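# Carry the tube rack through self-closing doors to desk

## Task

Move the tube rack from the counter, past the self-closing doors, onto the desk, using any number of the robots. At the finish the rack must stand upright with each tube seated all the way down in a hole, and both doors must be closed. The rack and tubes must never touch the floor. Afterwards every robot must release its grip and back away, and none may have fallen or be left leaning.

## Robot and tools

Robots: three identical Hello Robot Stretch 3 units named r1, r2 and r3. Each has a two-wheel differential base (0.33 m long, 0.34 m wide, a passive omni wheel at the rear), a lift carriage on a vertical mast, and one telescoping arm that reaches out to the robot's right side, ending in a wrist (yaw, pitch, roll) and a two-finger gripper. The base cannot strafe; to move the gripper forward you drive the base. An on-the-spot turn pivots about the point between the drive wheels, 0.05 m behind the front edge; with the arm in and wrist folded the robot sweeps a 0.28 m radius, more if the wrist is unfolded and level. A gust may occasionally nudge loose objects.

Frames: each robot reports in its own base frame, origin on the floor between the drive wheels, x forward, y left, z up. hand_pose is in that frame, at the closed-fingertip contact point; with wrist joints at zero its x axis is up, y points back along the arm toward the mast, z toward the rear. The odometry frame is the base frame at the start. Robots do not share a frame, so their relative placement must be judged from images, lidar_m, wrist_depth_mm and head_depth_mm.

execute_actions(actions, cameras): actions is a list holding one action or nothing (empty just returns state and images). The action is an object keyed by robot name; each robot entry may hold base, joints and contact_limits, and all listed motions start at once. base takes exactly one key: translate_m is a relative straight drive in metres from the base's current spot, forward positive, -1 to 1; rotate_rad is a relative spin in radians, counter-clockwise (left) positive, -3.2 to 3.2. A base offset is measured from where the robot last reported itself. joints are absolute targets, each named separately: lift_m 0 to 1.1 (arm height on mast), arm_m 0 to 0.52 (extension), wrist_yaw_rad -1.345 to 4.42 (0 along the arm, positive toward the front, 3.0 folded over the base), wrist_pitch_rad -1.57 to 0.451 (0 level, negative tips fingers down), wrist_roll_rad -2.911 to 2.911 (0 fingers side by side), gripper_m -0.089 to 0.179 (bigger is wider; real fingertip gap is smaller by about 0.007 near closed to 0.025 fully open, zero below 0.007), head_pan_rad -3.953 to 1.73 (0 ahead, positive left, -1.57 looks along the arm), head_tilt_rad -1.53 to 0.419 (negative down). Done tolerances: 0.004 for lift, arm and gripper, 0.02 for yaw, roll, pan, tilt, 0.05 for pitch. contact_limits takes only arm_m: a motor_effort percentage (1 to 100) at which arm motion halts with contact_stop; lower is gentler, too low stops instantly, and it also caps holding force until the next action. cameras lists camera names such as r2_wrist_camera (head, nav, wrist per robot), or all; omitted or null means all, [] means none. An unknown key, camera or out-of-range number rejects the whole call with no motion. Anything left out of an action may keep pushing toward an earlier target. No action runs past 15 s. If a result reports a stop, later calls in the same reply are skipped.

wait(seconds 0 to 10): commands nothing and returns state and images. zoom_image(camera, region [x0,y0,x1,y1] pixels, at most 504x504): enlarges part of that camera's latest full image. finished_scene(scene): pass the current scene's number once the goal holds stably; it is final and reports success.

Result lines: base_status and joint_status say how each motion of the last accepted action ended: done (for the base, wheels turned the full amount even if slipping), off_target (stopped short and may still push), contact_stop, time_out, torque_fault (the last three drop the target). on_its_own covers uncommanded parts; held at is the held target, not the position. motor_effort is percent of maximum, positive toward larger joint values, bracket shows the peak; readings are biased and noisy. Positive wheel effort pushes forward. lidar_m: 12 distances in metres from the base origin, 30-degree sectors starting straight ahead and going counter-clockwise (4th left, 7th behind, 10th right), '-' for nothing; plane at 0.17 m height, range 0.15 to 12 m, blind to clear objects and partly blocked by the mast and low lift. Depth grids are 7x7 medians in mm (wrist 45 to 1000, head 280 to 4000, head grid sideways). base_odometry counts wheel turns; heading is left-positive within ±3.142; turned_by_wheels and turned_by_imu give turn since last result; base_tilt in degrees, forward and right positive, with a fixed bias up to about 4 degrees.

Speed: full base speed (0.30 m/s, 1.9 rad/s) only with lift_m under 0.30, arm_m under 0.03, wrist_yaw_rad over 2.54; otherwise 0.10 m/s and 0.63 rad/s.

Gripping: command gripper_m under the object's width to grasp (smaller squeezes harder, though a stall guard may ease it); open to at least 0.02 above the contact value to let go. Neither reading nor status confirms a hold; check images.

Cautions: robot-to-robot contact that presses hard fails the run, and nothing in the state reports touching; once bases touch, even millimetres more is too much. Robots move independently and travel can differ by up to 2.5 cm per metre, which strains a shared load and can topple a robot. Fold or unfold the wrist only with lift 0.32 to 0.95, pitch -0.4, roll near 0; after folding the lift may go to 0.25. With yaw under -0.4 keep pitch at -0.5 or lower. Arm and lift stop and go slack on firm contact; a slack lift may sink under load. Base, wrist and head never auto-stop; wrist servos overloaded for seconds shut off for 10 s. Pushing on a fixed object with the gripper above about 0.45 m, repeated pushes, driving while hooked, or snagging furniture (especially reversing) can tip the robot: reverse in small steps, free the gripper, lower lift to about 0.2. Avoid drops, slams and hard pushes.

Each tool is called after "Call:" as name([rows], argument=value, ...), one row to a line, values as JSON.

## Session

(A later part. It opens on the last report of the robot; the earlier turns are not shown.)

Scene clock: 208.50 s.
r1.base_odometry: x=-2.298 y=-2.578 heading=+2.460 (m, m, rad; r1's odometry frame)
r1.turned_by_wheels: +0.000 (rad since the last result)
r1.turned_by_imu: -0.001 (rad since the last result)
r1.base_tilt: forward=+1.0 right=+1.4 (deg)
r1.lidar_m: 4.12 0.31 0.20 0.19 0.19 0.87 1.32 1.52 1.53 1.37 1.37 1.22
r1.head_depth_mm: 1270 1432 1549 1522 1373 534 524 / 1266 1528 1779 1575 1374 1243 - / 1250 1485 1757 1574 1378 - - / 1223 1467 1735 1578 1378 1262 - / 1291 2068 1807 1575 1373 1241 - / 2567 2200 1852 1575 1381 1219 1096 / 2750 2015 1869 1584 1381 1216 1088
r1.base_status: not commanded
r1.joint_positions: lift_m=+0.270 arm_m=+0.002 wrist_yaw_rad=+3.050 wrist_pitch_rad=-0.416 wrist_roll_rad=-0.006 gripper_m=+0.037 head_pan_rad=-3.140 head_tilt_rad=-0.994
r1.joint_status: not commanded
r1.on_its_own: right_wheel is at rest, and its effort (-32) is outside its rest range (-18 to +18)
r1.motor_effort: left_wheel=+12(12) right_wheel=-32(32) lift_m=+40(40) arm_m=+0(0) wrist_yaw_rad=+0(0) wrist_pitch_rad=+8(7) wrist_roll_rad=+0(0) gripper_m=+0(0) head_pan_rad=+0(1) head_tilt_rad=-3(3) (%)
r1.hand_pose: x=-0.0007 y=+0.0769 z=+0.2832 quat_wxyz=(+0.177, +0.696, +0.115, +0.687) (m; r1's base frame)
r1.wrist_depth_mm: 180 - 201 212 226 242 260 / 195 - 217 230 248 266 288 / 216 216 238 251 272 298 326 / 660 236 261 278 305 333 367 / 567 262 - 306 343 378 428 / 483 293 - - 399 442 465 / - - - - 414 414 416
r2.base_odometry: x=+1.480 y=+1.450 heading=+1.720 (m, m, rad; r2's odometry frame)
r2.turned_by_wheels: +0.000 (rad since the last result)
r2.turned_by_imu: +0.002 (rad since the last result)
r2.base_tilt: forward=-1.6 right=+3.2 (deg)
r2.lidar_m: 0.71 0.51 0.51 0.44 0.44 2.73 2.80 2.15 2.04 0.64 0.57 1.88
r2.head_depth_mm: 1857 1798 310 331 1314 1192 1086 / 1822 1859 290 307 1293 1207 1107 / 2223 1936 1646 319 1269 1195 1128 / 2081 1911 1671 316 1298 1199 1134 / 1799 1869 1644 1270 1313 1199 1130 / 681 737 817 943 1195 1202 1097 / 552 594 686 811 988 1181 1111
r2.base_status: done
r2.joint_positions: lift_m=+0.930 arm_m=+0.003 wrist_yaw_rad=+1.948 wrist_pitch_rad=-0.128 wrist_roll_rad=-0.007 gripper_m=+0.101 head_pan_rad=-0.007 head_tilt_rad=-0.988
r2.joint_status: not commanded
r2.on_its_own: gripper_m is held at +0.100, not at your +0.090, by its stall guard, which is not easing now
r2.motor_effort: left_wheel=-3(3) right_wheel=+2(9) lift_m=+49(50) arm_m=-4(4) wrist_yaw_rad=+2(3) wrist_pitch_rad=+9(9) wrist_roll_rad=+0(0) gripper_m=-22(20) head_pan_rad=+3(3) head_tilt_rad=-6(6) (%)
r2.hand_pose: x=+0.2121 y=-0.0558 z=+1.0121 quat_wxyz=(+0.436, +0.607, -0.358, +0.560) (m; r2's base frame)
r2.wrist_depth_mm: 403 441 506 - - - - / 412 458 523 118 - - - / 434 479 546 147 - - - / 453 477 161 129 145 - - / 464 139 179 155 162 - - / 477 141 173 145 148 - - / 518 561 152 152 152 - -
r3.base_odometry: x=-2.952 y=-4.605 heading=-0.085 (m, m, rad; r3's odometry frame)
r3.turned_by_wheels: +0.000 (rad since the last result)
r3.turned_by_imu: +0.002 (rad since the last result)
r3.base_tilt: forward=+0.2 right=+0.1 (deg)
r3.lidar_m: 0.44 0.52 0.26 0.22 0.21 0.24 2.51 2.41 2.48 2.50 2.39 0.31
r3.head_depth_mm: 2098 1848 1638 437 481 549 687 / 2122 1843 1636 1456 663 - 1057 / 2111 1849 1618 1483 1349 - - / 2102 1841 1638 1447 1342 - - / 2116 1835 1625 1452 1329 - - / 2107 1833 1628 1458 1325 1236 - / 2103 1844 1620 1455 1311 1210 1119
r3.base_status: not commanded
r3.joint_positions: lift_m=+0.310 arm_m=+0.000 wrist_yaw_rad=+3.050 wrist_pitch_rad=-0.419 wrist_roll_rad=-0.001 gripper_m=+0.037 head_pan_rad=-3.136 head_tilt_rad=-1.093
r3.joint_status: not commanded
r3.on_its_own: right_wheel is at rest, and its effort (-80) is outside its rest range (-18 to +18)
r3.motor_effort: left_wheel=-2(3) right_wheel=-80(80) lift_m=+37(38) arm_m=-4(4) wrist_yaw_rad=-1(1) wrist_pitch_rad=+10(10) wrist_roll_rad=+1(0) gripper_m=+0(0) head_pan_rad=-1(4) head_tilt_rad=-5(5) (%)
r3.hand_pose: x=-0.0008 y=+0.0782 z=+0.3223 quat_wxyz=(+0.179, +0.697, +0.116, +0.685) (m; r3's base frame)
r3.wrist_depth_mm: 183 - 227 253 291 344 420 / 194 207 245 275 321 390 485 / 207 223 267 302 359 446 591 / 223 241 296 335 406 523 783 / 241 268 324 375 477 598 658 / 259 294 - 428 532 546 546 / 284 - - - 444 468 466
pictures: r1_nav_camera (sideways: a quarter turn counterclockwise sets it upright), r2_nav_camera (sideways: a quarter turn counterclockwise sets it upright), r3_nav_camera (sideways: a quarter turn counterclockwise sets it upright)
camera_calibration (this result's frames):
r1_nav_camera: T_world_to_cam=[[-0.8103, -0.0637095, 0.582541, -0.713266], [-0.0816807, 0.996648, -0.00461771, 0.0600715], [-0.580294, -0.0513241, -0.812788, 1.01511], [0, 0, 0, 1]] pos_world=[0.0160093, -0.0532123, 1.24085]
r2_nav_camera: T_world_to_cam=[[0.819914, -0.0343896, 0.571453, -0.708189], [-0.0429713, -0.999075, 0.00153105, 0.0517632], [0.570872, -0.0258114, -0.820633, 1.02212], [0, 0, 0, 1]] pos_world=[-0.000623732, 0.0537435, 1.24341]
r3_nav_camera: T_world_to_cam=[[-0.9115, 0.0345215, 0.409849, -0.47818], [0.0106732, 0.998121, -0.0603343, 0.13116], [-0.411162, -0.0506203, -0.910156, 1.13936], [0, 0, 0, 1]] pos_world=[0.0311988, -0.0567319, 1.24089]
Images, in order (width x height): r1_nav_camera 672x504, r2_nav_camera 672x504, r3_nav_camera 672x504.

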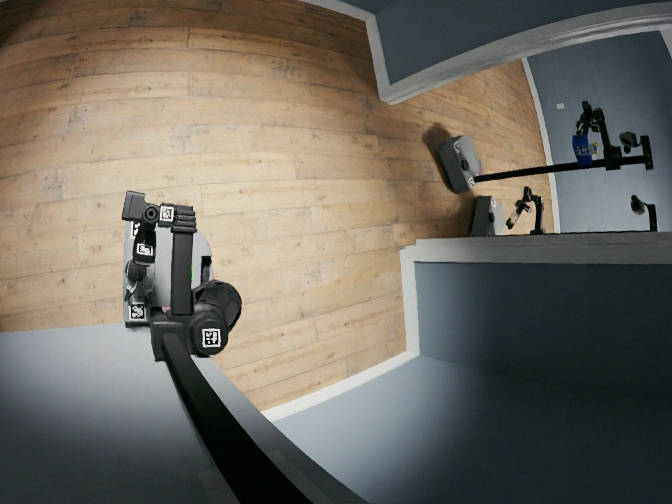

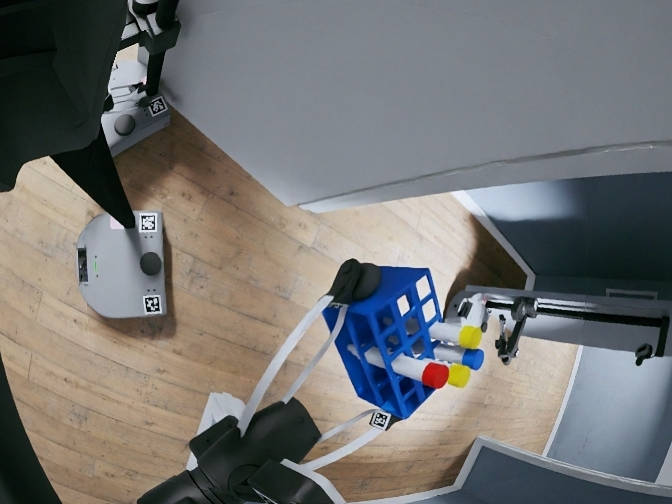

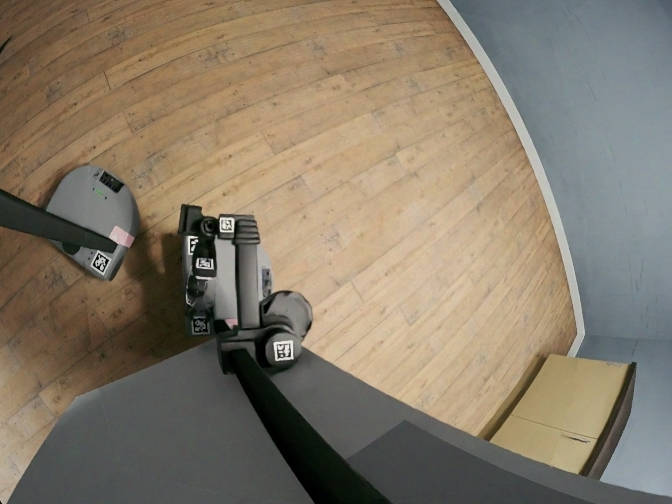

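Call:
execute_actions([
  {"r2":{"base":{"translate_m":0.2}}},
], cameras=[])

Call:
execute_actions([
  {"r2":{"base":{"rotate_rad":-0.55}}},
], cameras=["r2_nav_camera"])

Call:
execute_actions([
  {"r2":{"base":{"translate_m":0.8}}},
], cameras=["r1_nav_camera","r2_nav_camera"])

Scene clock: 212.17 s.
r1.base_odometry: x=-2.298 y=-2.578 heading=+2.460 (m, m, rad; r1's odometry frame)
r1.turned_by_wheels: +0.000 (rad since the last result)
r1.turned_by_imu: -0.001 (rad since the last result)
r1.base_tilt: forward=+0.9 right=+1.3 (deg)
r1.lidar_m: 4.12 0.31 0.20 0.19 0.19 0.87 1.32 1.52 1.53 1.37 1.38 1.22
r1.head_depth_mm: 1266 1428 1547 1519 1372 534 523 / 1270 1530 1779 1571 1371 1237 - / 1247 1482 1779 1581 1373 - - / 1222 1454 1748 1570 1384 1259 - / 1295 2078 1803 1584 1375 1239 - / 2320 2118 1864 1585 1384 1219 1095 / 2788 1964 1847 1589 1379 1217 1095
r1.base_status: not commanded
r1.joint_positions: lift_m=+0.270 arm_m=+0.002 wrist_yaw_rad=+3.050 wrist_pitch_rad=-0.416 wrist_roll_rad=-0.006 gripper_m=+0.037 head_pan_rad=-3.140 head_tilt_rad=-0.994
r1.joint_status: not commanded
r1.on_its_own: right_wheel is at rest, and its effort (-32) is outside its rest range (-18 to +18)
r1.motor_effort: left_wheel=+12(12) right_wheel=-32(32) lift_m=+40(41) arm_m=+0(0) wrist_yaw_rad=+0(1) wrist_pitch_rad=+7(7) wrist_roll_rad=+0(0) gripper_m=+0(0) head_pan_rad=+0(1) head_tilt_rad=-4(3) (%)
r1.hand_pose: x=-0.0007 y=+0.0769 z=+0.2832 quat_wxyz=(+0.177, +0.696, +0.115, +0.687) (m; r1's base frame)
r1.wrist_depth_mm: 180 - 201 212 226 241 261 / 195 - 218 231 247 266 288 / 216 217 238 252 273 294 324 / 669 237 260 278 304 333 369 / 569 264 - 306 341 383 426 / 479 294 - - 398 441 467 / - - - - 416 416 415
r2.base_odometry: x=+1.451 y=+1.648 heading=+1.720 (m, m, rad; r2's odometry frame)
r2.turned_by_wheels: +0.000 (rad since the last result)
r2.turned_by_imu: +0.001 (rad since the last result)
r2.base_tilt: forward=-1.6 right=+3.3 (deg)
r2.lidar_m: 1.49 0.39 0.38 0.42 0.53 2.90 2.98 2.24 1.18 0.54 1.49 1.69
r2.head_depth_mm: 1641 1692 310 332 1308 1200 1086 / 1741 1761 293 307 1290 1207 1110 / 2187 1907 1640 319 1267 1201 1118 / 1941 1911 1678 315 1297 1201 1129 / 1626 1821 1658 1482 1273 1206 1128 / 1405 1587 710 789 914 1162 1109 / 484 507 557 609 733 937 1101
r2.base_status: done
r2.joint_positions: lift_m=+0.930 arm_m=+0.003 wrist_yaw_rad=+1.948 wrist_pitch_rad=-0.128 wrist_roll_rad=-0.007 gripper_m=+0.101 head_pan_rad=-0.007 head_tilt_rad=-0.988
r2.joint_status: not commanded
r2.on_its_own: gripper_m is held at +0.100, not at your +0.090, by its stall guard, which is not easing now
r2.motor_effort: left_wheel=-3(4) right_wheel=+3(10) lift_m=+49(50) arm_m=-4(4) wrist_yaw_rad=+2(2) wrist_pitch_rad=+9(9) wrist_roll_rad=+0(0) gripper_m=-21(21) head_pan_rad=+3(3) head_tilt_rad=-6(6) (%)
r2.hand_pose: x=+0.2121 y=-0.0558 z=+1.0121 quat_wxyz=(+0.436, +0.607, -0.358, +0.560) (m; r2's base frame)
r2.wrist_depth_mm: 310 341 440 - - - - / 319 353 465 118 - - - / 335 372 483 147 - - - / 348 369 160 129 144 - - / 358 139 179 155 162 - - / 368 141 173 145 148 - - / 403 433 153 152 152 - -
r3.base_odometry: x=-2.952 y=-4.605 heading=-0.085 (m, m, rad; r3's odometry frame)
r3.turned_by_wheels: +0.000 (rad since the last result)
r3.turned_by_imu: +0.001 (rad since the last result)
r3.base_tilt: forward=+0.1 right=+0.1 (deg)
r3.lidar_m: 0.38 0.52 0.26 0.22 0.21 0.24 2.52 2.40 2.47 2.50 2.39 1.05
r3.head_depth_mm: 2113 1860 1646 437 480 551 686 / 2116 1857 1634 1457 663 - 1054 / 2114 1838 1615 1470 1343 - - / 2110 1841 1614 1464 1339 - - / 2091 1834 1621 1455 1321 - - / 2122 1826 1627 1462 1323 1232 - / 2113 1816 1606 1451 1325 1203 1117
r3.base_status: not commanded
r3.joint_positions: lift_m=+0.310 arm_m=+0.000 wrist_yaw_rad=+3.050 wrist_pitch_rad=-0.419 wrist_roll_rad=-0.001 gripper_m=+0.037 head_pan_rad=-3.136 head_tilt_rad=-1.093
r3.joint_status: not commanded
r3.on_its_own: right_wheel is at rest, and its effort (-79) is outside its rest range (-18 to +18)
r3.motor_effort: left_wheel=-2(2) right_wheel=-79(80) lift_m=+39(38) arm_m=-3(3) wrist_yaw_rad=-1(1) wrist_pitch_rad=+10(10) wrist_roll_rad=+1(1) gripper_m=+0(0) head_pan_rad=-2(2) head_tilt_rad=-5(5) (%)
r3.hand_pose: x=-0.0008 y=+0.0782 z=+0.3223 quat_wxyz=(+0.179, +0.697, +0.116, +0.685) (m; r3's base frame)
r3.wrist_depth_mm: 182 - 227 252 292 344 423 / 194 207 244 275 323 388 490 / 207 222 268 303 359 450 585 / 221 242 298 333 408 525 792 / 239 266 321 377 478 597 667 / 259 296 - 425 541 542 550 / 285 - - - 448 469 466
pictures: none
No camera images: the call's "cameras" was empty. Leave "cameras" out to get every camera's image.

Scene clock: 214.00 s.
r1.base_odometry: x=-2.298 y=-2.578 heading=+2.460 (m, m, rad; r1's odometry frame)
r1.turned_by_wheels: +0.000 (rad since the last result)
r1.turned_by_imu: +0.000 (rad since the last result)
r1.base_tilt: forward=+0.8 right=+1.3 (deg)
r1.lidar_m: 4.13 0.31 0.20 0.19 0.19 0.87 1.32 1.52 1.53 1.37 1.38 1.22
r1.head_depth_mm: 1267 1429 1541 1517 1370 535 524 / 1273 1528 1777 1570 1385 1239 - / 1247 1488 1765 1584 1386 - - / 1225 1458 1741 1579 1368 1254 - / 1290 2061 1806 1579 1375 1244 - / 2202 1948 1849 1579 1382 1218 1087 / 2864 2172 1862 1584 1380 1225 1097
r1.base_status: not commanded
r1.joint_positions: lift_m=+0.270 arm_m=+0.002 wrist_yaw_rad=+3.050 wrist_pitch_rad=-0.416 wrist_roll_rad=-0.006 gripper_m=+0.037 head_pan_rad=-3.140 head_tilt_rad=-0.994
r1.joint_status: not commanded
r1.on_its_own: right_wheel is at rest, and its effort (-32) is outside its rest range (-18 to +18)
r1.motor_effort: left_wheel=+12(12) right_wheel=-32(32) lift_m=+40(40) arm_m=+0(0) wrist_yaw_rad=+1(0) wrist_pitch_rad=+8(8) wrist_roll_rad=-1(1) gripper_m=+0(0) head_pan_rad=+0(0) head_tilt_rad=-4(3) (%)
r1.hand_pose: x=-0.0007 y=+0.0769 z=+0.2832 quat_wxyz=(+0.177, +0.696, +0.115, +0.687) (m; r1's base frame)
r1.wrist_depth_mm: 181 - 201 211 226 241 260 / 194 - 218 231 248 267 289 / 216 216 238 252 272 294 324 / 659 237 263 278 302 332 369 / 571 262 - 307 342 378 429 / 483 295 - - 397 442 461 / - - - - 417 416 417
r2.base_odometry: x=+1.451 y=+1.648 heading=+1.170 (m, m, rad; r2's odometry frame)
r2.turned_by_wheels: -0.550 (rad since the last result)
r2.turned_by_imu: -0.556 (rad since the last result)
r2.base_tilt: forward=-1.6 right=+3.2 (deg)
r2.lidar_m: 1.69 1.54 0.39 0.38 0.42 0.52 2.90 2.97 2.27 1.34 0.54 1.45
r2.head_depth_mm: 2221 1895 312 331 1317 1191 1078 / 2228 1941 290 307 1304 1202 1113 / 2243 1925 1657 319 1267 1200 1126 / 2247 1926 1667 316 1299 1211 1134 / 2133 1785 1665 1489 1335 1206 1131 / 1690 1743 1676 1486 1338 1204 1109 / 1474 1848 1681 1506 1334 1063 1072
r2.base_status: done
r2.joint_positions: lift_m=+0.930 arm_m=+0.003 wrist_yaw_rad=+1.948 wrist_pitch_rad=-0.128 wrist_roll_rad=-0.007 gripper_m=+0.101 head_pan_rad=-0.007 head_tilt_rad=-0.988
r2.joint_status: not commanded
r2.on_its_own: gripper_m is held at +0.100, not at your +0.090, by its stall guard, which is not easing now
r2.motor_effort: left_wheel=+1(4) right_wheel=-2(6) lift_m=+50(49) arm_m=-4(4) wrist_yaw_rad=+2(2) wrist_pitch_rad=+9(9) wrist_roll_rad=+0(0) gripper_m=-21(21) head_pan_rad=+4(3) head_tilt_rad=-6(7) (%)
r2.hand_pose: x=+0.2121 y=-0.0558 z=+1.0121 quat_wxyz=(+0.436, +0.607, -0.358, +0.560) (m; r2's base frame)
r2.wrist_depth_mm: - - - - - - - / - - - 118 - - - / - - - 148 - - - / - - 160 129 145 - - / 484 139 178 155 162 - - / 476 141 172 145 147 - - / 548 - 153 153 152 - -
r3.base_odometry: x=-2.952 y=-4.605 heading=-0.085 (m, m, rad; r3's odometry frame)
r3.turned_by_wheels: +0.000 (rad since the last result)
r3.turned_by_imu: +0.001 (rad since the last result)
r3.base_tilt: forward=+0.1 right=+0.0 (deg)
r3.lidar_m: 0.43 0.43 0.26 0.22 0.21 0.24 2.51 2.40 2.48 2.49 2.39 1.05
r3.head_depth_mm: 2111 1842 1634 437 480 550 684 / 2109 1857 1628 1472 664 - 1059 / 2104 1840 1626 1454 1335 - - / 2125 1837 1617 1462 1333 - - / 2113 1844 1613 1449 1315 - - / 2122 1833 1626 1455 1321 1228 - / 2096 1817 1626 1457 1320 1208 1114
r3.base_status: not commanded
r3.joint_positions: lift_m=+0.310 arm_m=+0.000 wrist_yaw_rad=+3.050 wrist_pitch_rad=-0.419 wrist_roll_rad=-0.001 gripper_m=+0.037 head_pan_rad=-3.136 head_tilt_rad=-1.093
r3.joint_status: not commanded
r3.on_its_own: right_wheel is at rest, and its effort (-80) is outside its rest range (-18 to +18)
r3.motor_effort: left_wheel=-3(2) right_wheel=-80(80) lift_m=+39(38) arm_m=-3(4) wrist_yaw_rad=+0(0) wrist_pitch_rad=+10(10) wrist_roll_rad=+1(1) gripper_m=+0(0) head_pan_rad=-2(1) head_tilt_rad=-5(4) (%)
r3.hand_pose: x=-0.0008 y=+0.0782 z=+0.3223 quat_wxyz=(+0.179, +0.697, +0.116, +0.685) (m; r3's base frame)
r3.wrist_depth_mm: 183 - 226 253 293 344 420 / 195 206 246 275 324 392 490 / 208 223 266 302 362 448 595 / 222 243 298 334 408 519 788 / 240 268 324 378 487 593 665 / 259 295 - 426 544 541 545 / 285 - - - 452 463 461
pictures: r2_nav_camera (sideways: a quarter turn counterclockwise sets it upright)
camera_calibration (this result's frames):
r2_nav_camera: T_world_to_cam=[[0.819942, -0.03439, 0.571412, -0.708136], [-0.0429714, -0.999075, 0.00153282, 0.0517609], [0.570831, -0.0258112, -0.820662, 1.02216], [0, 0, 0, 1]] pos_world=[-0.000626601, 0.0537435, 1.24341]
Images, in order (width x height): r2_nav_camera 672x504.

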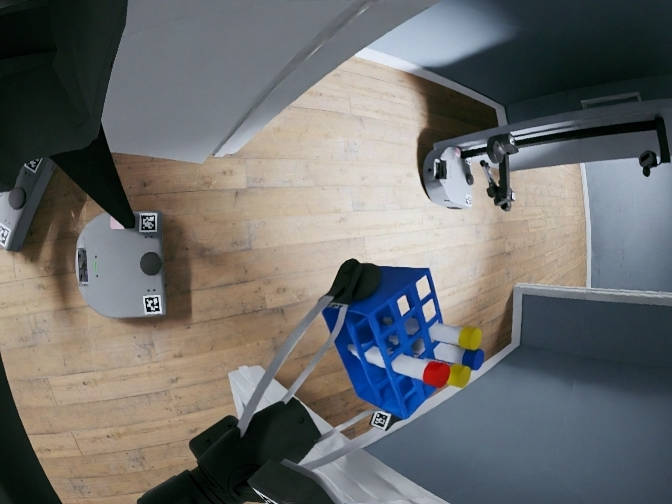

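Scene clock: 222.97 s.
r1.base_odometry: x=-2.298 y=-2.578 heading=+2.460 (m, m, rad; r1's odometry frame)
r1.turned_by_wheels: +0.000 (rad since the last result)
r1.turned_by_imu: -0.002 (rad since the last result)
r1.base_tilt: forward=+0.9 right=+1.3 (deg)
r1.lidar_m: 4.12 0.31 0.20 0.19 0.19 0.87 1.32 0.92 1.52 1.37 1.38 1.22
r1.head_depth_mm: 1277 1423 1546 1533 1373 535 524 / 1272 1521 1778 1579 1368 1237 - / 1245 1495 1761 1577 1373 - - / 1230 1453 1742 1575 1377 1261 - / 1290 2063 1815 1583 1370 1245 - / 2534 2199 1847 1470 1386 1216 1093 / 2871 2122 1789 1438 1376 1230 1095
r1.base_status: not commanded
r1.joint_positions: lift_m=+0.270 arm_m=+0.002 wrist_yaw_rad=+3.050 wrist_pitch_rad=-0.416 wrist_roll_rad=-0.006 gripper_m=+0.037 head_pan_rad=-3.140 head_tilt_rad=-0.994
r1.joint_status: not commanded
r1.on_its_own: right_wheel is at rest, and its effort (-32) is outside its rest range (-18 to +18)
r1.motor_effort: left_wheel=+12(11) right_wheel=-32(32) lift_m=+40(41) arm_m=+0(0) wrist_yaw_rad=+1(0) wrist_pitch_rad=+7(7) wrist_roll_rad=+0(0) gripper_m=+0(0) head_pan_rad=+0(1) head_tilt_rad=-3(3) (%)
r1.hand_pose: x=-0.0007 y=+0.0769 z=+0.2832 quat_wxyz=(+0.177, +0.696, +0.115, +0.687) (m; r1's base frame)
r1.wrist_depth_mm: 180 - 201 212 227 242 260 / 194 - 217 230 247 266 289 / 217 217 238 253 272 295 324 / 673 237 263 279 302 330 367 / 573 263 - 305 345 379 425 / 482 293 - - 398 441 464 / - - - - 418 420 416
r2.base_odometry: x=+1.763 y=+2.385 heading=+1.170 (m, m, rad; r2's odometry frame)
r2.turned_by_wheels: +0.000 (rad since the last result)
r2.turned_by_imu: +0.004 (rad since the last result)
r2.base_tilt: forward=-1.6 right=+3.3 (deg)
r2.lidar_m: 1.86 0.93 1.12 1.06 0.65 0.62 1.29 0.63 0.60 1.04 1.06 1.38
r2.head_depth_mm: 1771 1898 318 331 1310 1199 1079 / 2175 1924 290 307 1286 1205 1112 / 2239 1900 1652 318 1269 1206 1124 / 2256 1911 1663 316 1291 1211 1125 / 2249 1934 1641 1446 1335 1205 1135 / 2259 1917 1202 1320 1327 1208 1104 / 1572 1583 1404 1330 1333 1210 1110
r2.base_status: done
r2.joint_positions: lift_m=+0.930 arm_m=+0.003 wrist_yaw_rad=+1.948 wrist_pitch_rad=-0.128 wrist_roll_rad=-0.007 gripper_m=+0.101 head_pan_rad=-0.007 head_tilt_rad=-0.988
r2.joint_status: not commanded
r2.on_its_own: gripper_m is held at +0.100, not at your +0.090, by its stall guard, which is not easing now
r2.motor_effort: left_wheel=+1(5) right_wheel=-3(5) lift_m=+49(49) arm_m=-4(4) wrist_yaw_rad=+2(2) wrist_pitch_rad=+9(9) wrist_roll_rad=+0(0) gripper_m=-21(22) head_pan_rad=+2(3) head_tilt_rad=-6(6) (%)
r2.hand_pose: x=+0.2121 y=-0.0558 z=+1.0121 quat_wxyz=(+0.436, +0.607, -0.358, +0.560) (m; r2's base frame)
r2.wrist_depth_mm: - - - - - - - / - - - 118 - - - / - - - 147 - - - / - - 161 129 145 - - / - 139 179 155 162 - - / - 141 172 145 148 - - / - - 153 152 152 - -
r3.base_odometry: x=-2.952 y=-4.605 heading=-0.085 (m, m, rad; r3's odometry frame)
r3.turned_by_wheels: +0.000 (rad since the last result)
r3.turned_by_imu: +0.003 (rad since the last result)
r3.base_tilt: forward=+0.1 right=+0.1 (deg)
r3.lidar_m: 1.04 0.52 0.26 0.22 0.21 0.23 2.51 2.41 2.48 2.50 2.39 1.05
r3.head_depth_mm: 2084 1836 1645 437 481 551 686 / 2102 1850 1639 1463 663 - 1063 / 2138 1833 1638 1468 1338 - - / 2116 1836 1643 1472 1344 - - / 2106 1831 1621 1454 1324 - - / 2105 1826 1617 1445 1319 1231 - / 2116 1804 1626 1457 1313 1206 1111
r3.base_status: not commanded
r3.joint_positions: lift_m=+0.310 arm_m=+0.000 wrist_yaw_rad=+3.050 wrist_pitch_rad=-0.419 wrist_roll_rad=-0.001 gripper_m=+0.037 head_pan_rad=-3.136 head_tilt_rad=-1.093
r3.joint_status: not commanded
r3.on_its_own: right_wheel is at rest, and its effort (-80) is outside its rest range (-18 to +18)
r3.motor_effort: left_wheel=-2(3) right_wheel=-80(79) lift_m=+38(38) arm_m=-3(3) wrist_yaw_rad=+0(1) wrist_pitch_rad=+10(10) wrist_roll_rad=+0(0) gripper_m=+0(0) head_pan_rad=-2(1) head_tilt_rad=-5(5) (%)
r3.hand_pose: x=-0.0008 y=+0.0782 z=+0.3223 quat_wxyz=(+0.179, +0.697, +0.116, +0.685) (m; r3's base frame)
r3.wrist_depth_mm: 183 - 228 252 294 345 423 / 195 207 246 276 321 391 490 / 207 222 269 301 357 443 582 / 222 243 300 338 407 523 784 / 239 268 324 376 480 605 666 / 260 297 - 430 544 544 548 / 284 - - - 443 464 468
pictures: r1_nav_camera (sideways: a quarter turn counterclockwise sets it upright), r2_nav_camera (sideways: a quarter turn counterclockwise sets it upright)
camera_calibration (this result's frames):
r1_nav_camera: T_world_to_cam=[[-0.8103, -0.0637095, 0.582542, -0.713266], [-0.0816807, 0.996648, -0.0046177, 0.0600714], [-0.580295, -0.0513241, -0.812788, 1.01511], [0, 0, 0, 1]] pos_world=[0.0160093, -0.0532123, 1.24085]
r2_nav_camera: T_world_to_cam=[[0.819958, -0.03439, 0.57139, -0.708108], [-0.0429712, -0.999075, 0.00153379, 0.0517597], [0.570809, -0.025811, -0.820677, 1.02218], [0, 0, 0, 1]] pos_world=[-0.000628184, 0.0537435, 1.24341]
Images, in order (width x height): r1_nav_camera 672x504, r2_nav_camera 672x504.

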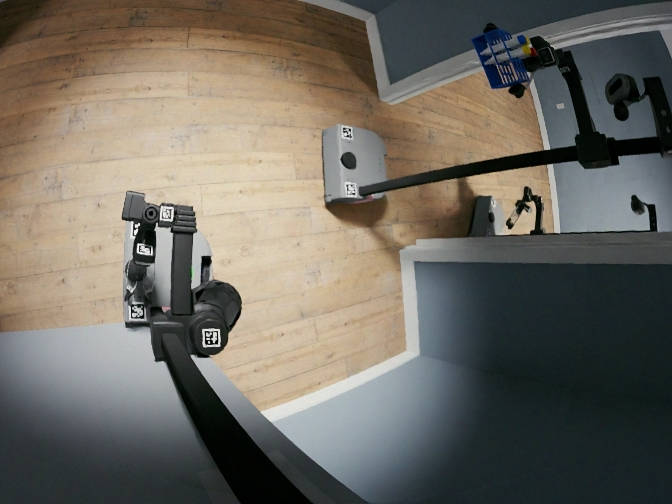

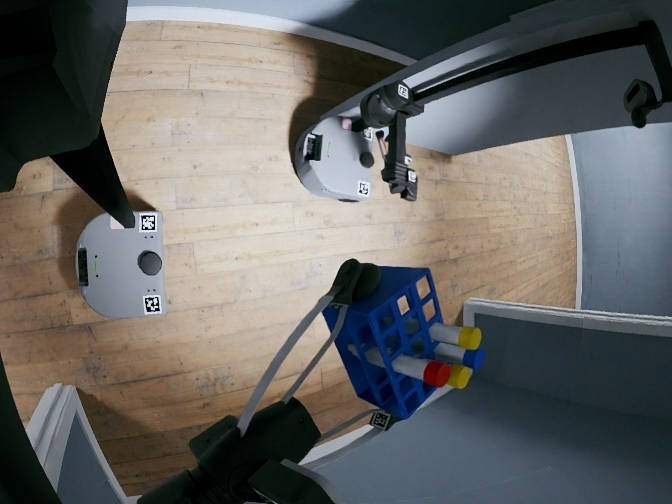

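Call:
execute_actions([
  {"r2":{"base":{"rotate_rad":-0.15}},"r3":{"base":{"translate_m":-0.1}}},
], cameras=[])

Call:
execute_actions([
  {"r2":{"base":{"translate_m":1.0}},"r3":{"base":{"translate_m":-0.5}}},
], cameras=["r1_nav_camera","r2_nav_camera","r3_wrist_camera"])

Scene clock: 225.53 s.
r1.base_odometry: x=-2.298 y=-2.578 heading=+2.460 (m, m, rad; r1's odometry frame)
r1.turned_by_wheels: +0.000 (rad since the last result)
r1.turned_by_imu: -0.001 (rad since the last result)
r1.base_tilt: forward=+1.0 right=+1.4 (deg)
r1.lidar_m: 4.11 0.31 0.20 0.19 0.19 0.87 1.32 0.92 1.53 1.37 1.38 1.22
r1.head_depth_mm: 1265 1428 1541 1527 1373 536 524 / 1275 1522 1769 1576 1368 1233 - / 1244 1485 1753 1580 1373 - - / 1227 1465 1739 1583 1376 1262 - / 1292 2066 1803 1583 1375 1242 - / 2633 2271 1850 1455 1384 1225 1093 / 2882 2112 1774 1448 1385 1228 1095
r1.base_status: not commanded
r1.joint_positions: lift_m=+0.270 arm_m=+0.002 wrist_yaw_rad=+3.050 wrist_pitch_rad=-0.416 wrist_roll_rad=-0.006 gripper_m=+0.037 head_pan_rad=-3.140 head_tilt_rad=-0.994
r1.joint_status: not commanded
r1.on_its_own: right_wheel is at rest, and its effort (-32) is outside its rest range (-18 to +18)
r1.motor_effort: left_wheel=+12(12) right_wheel=-32(32) lift_m=+40(40) arm_m=+1(0) wrist_yaw_rad=+0(0) wrist_pitch_rad=+7(8) wrist_roll_rad=+0(0) gripper_m=+0(0) head_pan_rad=+1(0) head_tilt_rad=-4(3) (%)
r1.hand_pose: x=-0.0007 y=+0.0769 z=+0.2832 quat_wxyz=(+0.177, +0.696, +0.115, +0.687) (m; r1's base frame)
r1.wrist_depth_mm: 181 - 200 212 227 243 260 / 194 - 218 230 247 265 288 / 217 216 239 251 274 295 324 / 670 237 261 278 304 334 368 / 570 263 - 306 341 381 427 / 481 296 - - 395 447 463 / - - - - 417 418 418
r2.base_odometry: x=+1.763 y=+2.385 heading=+1.021 (m, m, rad; r2's odometry frame)
r2.turned_by_wheels: -0.150 (rad since the last result)
r2.turned_by_imu: -0.152 (rad since the last result)
r2.base_tilt: forward=-1.6 right=+3.2 (deg)
r2.lidar_m: 1.86 0.93 0.94 1.06 0.82 0.62 1.02 3.70 0.60 0.95 1.04 1.23
r2.head_depth_mm: 1880 1894 309 331 1317 1204 1081 / 1840 1949 292 307 1289 1207 1112 / 1892 1905 1669 319 1267 1209 1117 / 2245 1931 1677 315 1296 1197 1132 / 2259 1933 1661 1483 1332 1208 1142 / 2256 1928 1646 1371 1337 1210 1102 / 2267 1935 1206 1302 1306 1213 1115
r2.base_status: done
r2.joint_positions: lift_m=+0.930 arm_m=+0.003 wrist_yaw_rad=+1.948 wrist_pitch_rad=-0.128 wrist_roll_rad=-0.007 gripper_m=+0.101 head_pan_rad=-0.007 head_tilt_rad=-0.988
r2.joint_status: not commanded
r2.on_its_own: gripper_m is held at +0.100, not at your +0.090, by its stall guard, which is not easing now
r2.motor_effort: left_wheel=+1(5) right_wheel=-4(7) lift_m=+49(49) arm_m=-4(4) wrist_yaw_rad=+2(2) wrist_pitch_rad=+9(9) wrist_roll_rad=+0(0) gripper_m=-22(20) head_pan_rad=+3(2) head_tilt_rad=-6(6) (%)
r2.hand_pose: x=+0.2121 y=-0.0558 z=+1.0121 quat_wxyz=(+0.436, +0.607, -0.358, +0.560) (m; r2's base frame)
r2.wrist_depth_mm: - 818 - - - - - / - 840 - 118 - - - / - 898 - 146 - - - / - 870 161 129 145 - - / - 139 179 155 162 - - / - 141 173 145 148 - - / - - 153 153 152 - -
r3.base_odometry: x=-3.052 y=-4.596 heading=-0.084 (m, m, rad; r3's odometry frame)
r3.turned_by_wheels: +0.001 (rad since the last result)
r3.turned_by_imu: +0.058 (rad since the last result)
r3.base_tilt: forward=+0.1 right=+0.1 (deg)
r3.lidar_m: 1.13 0.44 0.24 0.20 0.20 1.79 2.39 2.32 2.43 2.49 2.42 1.12
r3.head_depth_mm: 2127 1848 1640 1457 1333 528 639 / 2135 1838 1616 1465 1330 - 959 / 2131 1848 1643 1468 1358 - - / 2108 1838 1622 1458 1340 - - / 2104 1843 1634 1460 1318 - - / 2082 1823 1621 1458 1329 1224 - / 2086 1820 1610 1451 1317 1205 1112
r3.base_status: translate_m off_target (by the wheels' count: -0.0999 of -0.1000)
r3.joint_positions: lift_m=+0.310 arm_m=+0.000 wrist_yaw_rad=+3.050 wrist_pitch_rad=-0.419 wrist_roll_rad=-0.001 gripper_m=+0.037 head_pan_rad=-3.136 head_tilt_rad=-1.093
r3.joint_status: not commanded
r3.on_its_own: right_wheel is at rest, and its effort (-60) is outside its rest range (-18 to +18)
r3.motor_effort: left_wheel=+9(12) right_wheel=-60(87) lift_m=+38(38) arm_m=-4(3) wrist_yaw_rad=-1(1) wrist_pitch_rad=+10(10) wrist_roll_rad=+1(0) gripper_m=+0(0) head_pan_rad=-2(3) head_tilt_rad=-5(5) (%)
r3.hand_pose: x=-0.0008 y=+0.0782 z=+0.3223 quat_wxyz=(+0.179, +0.697, +0.116, +0.685) (m; r3's base frame)
r3.wrist_depth_mm: - - 215 236 266 307 362 / - 201 233 258 295 346 412 / - 217 255 281 327 388 485 / 765 244 284 315 370 456 584 / 613 582 307 351 429 539 621 / 518 503 - 401 522 540 550 / 450 - - - 442 465 468
pictures: none
No camera images: the call's "cameras" was empty. Leave "cameras" out to get every camera's image.

Scene clock: 236.50 s.
r1.base_odometry: x=-2.298 y=-2.578 heading=+2.460 (m, m, rad; r1's odometry frame)
r1.turned_by_wheels: +0.000 (rad since the last result)
r1.turned_by_imu: -0.002 (rad since the last result)
r1.base_tilt: forward=+1.0 right=+1.3 (deg)
r1.lidar_m: 4.13 0.31 0.20 0.19 0.19 0.87 1.32 1.43 1.53 0.40 0.39 1.22
r1.head_depth_mm: 1271 1432 1546 1521 1374 535 524 / 1267 1530 1768 1572 1369 1239 - / 1253 1498 1763 1592 1374 - - / 1223 1467 1737 1571 1385 1265 - / 1260 1505 1773 1577 1381 1244 - / 1267 1503 1763 1581 1377 1218 1094 / 1250 1475 1736 1574 1373 1225 1089
r1.base_status: not commanded
r1.joint_positions: lift_m=+0.270 arm_m=+0.002 wrist_yaw_rad=+3.050 wrist_pitch_rad=-0.416 wrist_roll_rad=-0.006 gripper_m=+0.037 head_pan_rad=-3.140 head_tilt_rad=-0.994
r1.joint_status: not commanded
r1.on_its_own: right_wheel is at rest, and its effort (-32) is outside its rest range (-18 to +18)
r1.motor_effort: left_wheel=+12(12) right_wheel=-32(33) lift_m=+40(40) arm_m=+0(0) wrist_yaw_rad=+1(0) wrist_pitch_rad=+8(8) wrist_roll_rad=-1(1) gripper_m=+0(1) head_pan_rad=+1(1) head_tilt_rad=-3(3) (%)
r1.hand_pose: x=-0.0007 y=+0.0769 z=+0.2832 quat_wxyz=(+0.177, +0.696, +0.115, +0.687) (m; r1's base frame)
r1.wrist_depth_mm: 180 - 201 212 226 241 261 / 195 - 216 230 248 267 288 / 216 216 239 252 271 297 323 / 658 237 262 278 303 334 369 / 566 262 - 307 339 380 427 / 484 295 - - 398 445 465 / - - - - 419 416 414
r2.base_odometry: x=+2.285 y=+3.237 heading=+1.021 (m, m, rad; r2's odometry frame)
r2.turned_by_wheels: +0.000 (rad since the last result)
r2.turned_by_imu: +0.005 (rad since the last result)
r2.base_tilt: forward=-1.6 right=+3.2 (deg)
r2.lidar_m: 0.86 4.10 0.80 0.74 0.53 1.51 1.53 1.42 0.93 0.82 0.82 0.93
r2.head_depth_mm: 826 990 311 331 1320 1197 1083 / 803 956 290 307 1299 1204 1107 / 2183 1846 1201 319 1269 1201 1120 / 2235 1936 1671 316 1302 1209 1131 / 2259 1935 1680 1484 1331 1200 1133 / 2256 1933 1682 1482 1337 1213 1109 / 2256 1956 1687 1499 1340 1213 1111
r2.base_status: done
r2.joint_positions: lift_m=+0.930 arm_m=+0.003 wrist_yaw_rad=+1.948 wrist_pitch_rad=-0.128 wrist_roll_rad=-0.007 gripper_m=+0.101 head_pan_rad=-0.007 head_tilt_rad=-0.988
r2.joint_status: not commanded
r2.on_its_own: gripper_m is held at +0.100, not at your +0.090, by its stall guard, which is not easing now
r2.motor_effort: left_wheel=+1(6) right_wheel=-3(4) lift_m=+49(49) arm_m=-4(4) wrist_yaw_rad=+2(2) wrist_pitch_rad=+9(9) wrist_roll_rad=+0(0) gripper_m=-21(22) head_pan_rad=+2(3) head_tilt_rad=-6(6) (%)
r2.hand_pose: x=+0.2121 y=-0.0558 z=+1.0121 quat_wxyz=(+0.436, +0.607, -0.358, +0.560) (m; r2's base frame)
r2.wrist_depth_mm: 865 - - - - 659 632 / 864 - - 118 - 682 662 / 859 - - 147 - 717 700 / 865 - 161 129 145 771 729 / 895 139 179 155 163 799 764 / 845 141 173 145 147 - 805 / 977 - 153 152 152 894 837
r3.base_odometry: x=-3.550 y=-4.555 heading=-0.084 (m, m, rad; r3's odometry frame)
r3.turned_by_wheels: +0.000 (rad since the last result)
r3.turned_by_imu: +0.005 (rad since the last result)
r3.base_tilt: forward=+0.2 right=+0.0 (deg)
r3.lidar_m: 1.28 1.24 1.32 1.51 1.50 1.55 1.94 1.88 1.96 2.74 2.65 1.73
r3.head_depth_mm: 2129 1845 1644 1470 1332 1253 1109 / 2121 1835 1646 1466 1327 - 1094 / 2116 1838 1619 1455 1337 - - / 2078 1823 1625 1455 1342 - - / 1995 1852 1622 1447 1316 - - / 1976 1820 1620 1463 1320 1233 - / 1892 1851 1604 1448 1311 1207 1116
r3.base_status: done
r3.joint_positions: lift_m=+0.310 arm_m=+0.000 wrist_yaw_rad=+3.050 wrist_pitch_rad=-0.419 wrist_roll_rad=-0.001 gripper_m=+0.037 head_pan_rad=-3.136 head_tilt_rad=-1.093
r3.joint_status: not commanded
r3.motor_effort: left_wheel=+0(13) right_wheel=+0(70) lift_m=+39(39) arm_m=-4(3) wrist_yaw_rad=-1(0) wrist_pitch_rad=+10(10) wrist_roll_rad=+0(0) gripper_m=+0(0) head_pan_rad=-1(2) head_tilt_rad=-4(5) (%)
r3.hand_pose: x=-0.0008 y=+0.0782 z=+0.3223 quat_wxyz=(+0.179, +0.697, +0.116, +0.685) (m; r3's base frame)
r3.wrist_depth_mm: - - - - - - 967 / - - - - - - 978 / - - - - - - - / 773 775 773 804 787 816 823 / 610 632 660 645 648 658 654 / 515 521 - 533 548 540 546 / 451 - - - 442 466 465
pictures: r1_nav_camera (sideways: a quarter turn counterclockwise sets it upright), r2_nav_camera (sideways: a quarter turn counterclockwise sets it upright), r3_wrist_camera
camera_calibration (this result's frames):
r1_nav_camera: T_world_to_cam=[[-0.8103, -0.0637095, 0.582542, -0.713266], [-0.0816807, 0.996648, -0.0046177, 0.0600714], [-0.580295, -0.0513241, -0.812788, 1.01511], [0, 0, 0, 1]] pos_world=[0.0160093, -0.0532123, 1.24085]
r2_nav_camera: T_world_to_cam=[[0.819967, -0.0343899, 0.571376, -0.708089], [-0.0429711, -0.999075, 0.00153442, 0.0517589], [0.570795, -0.0258108, -0.820687, 1.02219], [0, 0, 0, 1]] pos_world=[-0.000629203, 0.0537435, 1.24341]
r3_wrist_camera: T_world_to_cam=[[0.993819, -0.109754, 0.0166698, 0.00290808], [-0.0464936, -0.547863, -0.835275, 0.3469], [0.100808, 0.829337, -0.549579, 0.279903], [0, 0, 0, 1]] pos_world=[-0.0149778, -0.0417611, 0.443537]
Images, in order (width x height): r1_nav_camera 672x504, r2_nav_camera 672x504, r3_wrist_camera 644x364.

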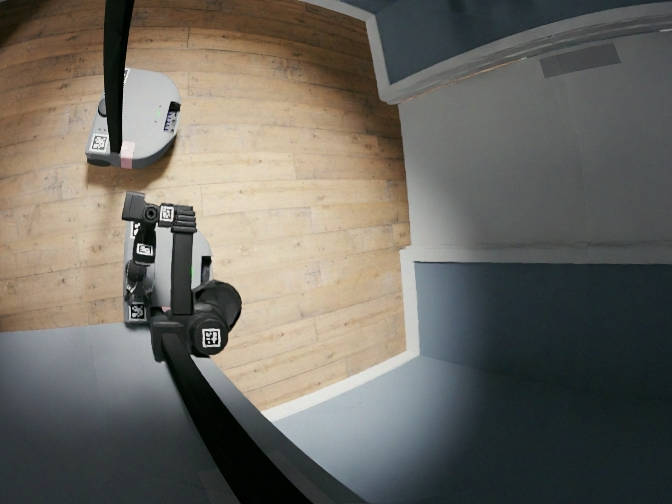

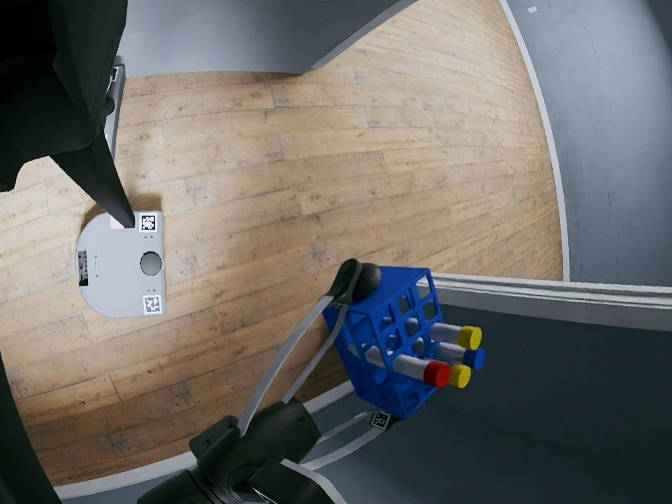

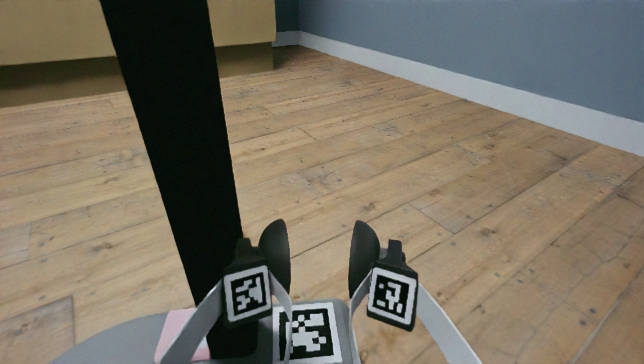

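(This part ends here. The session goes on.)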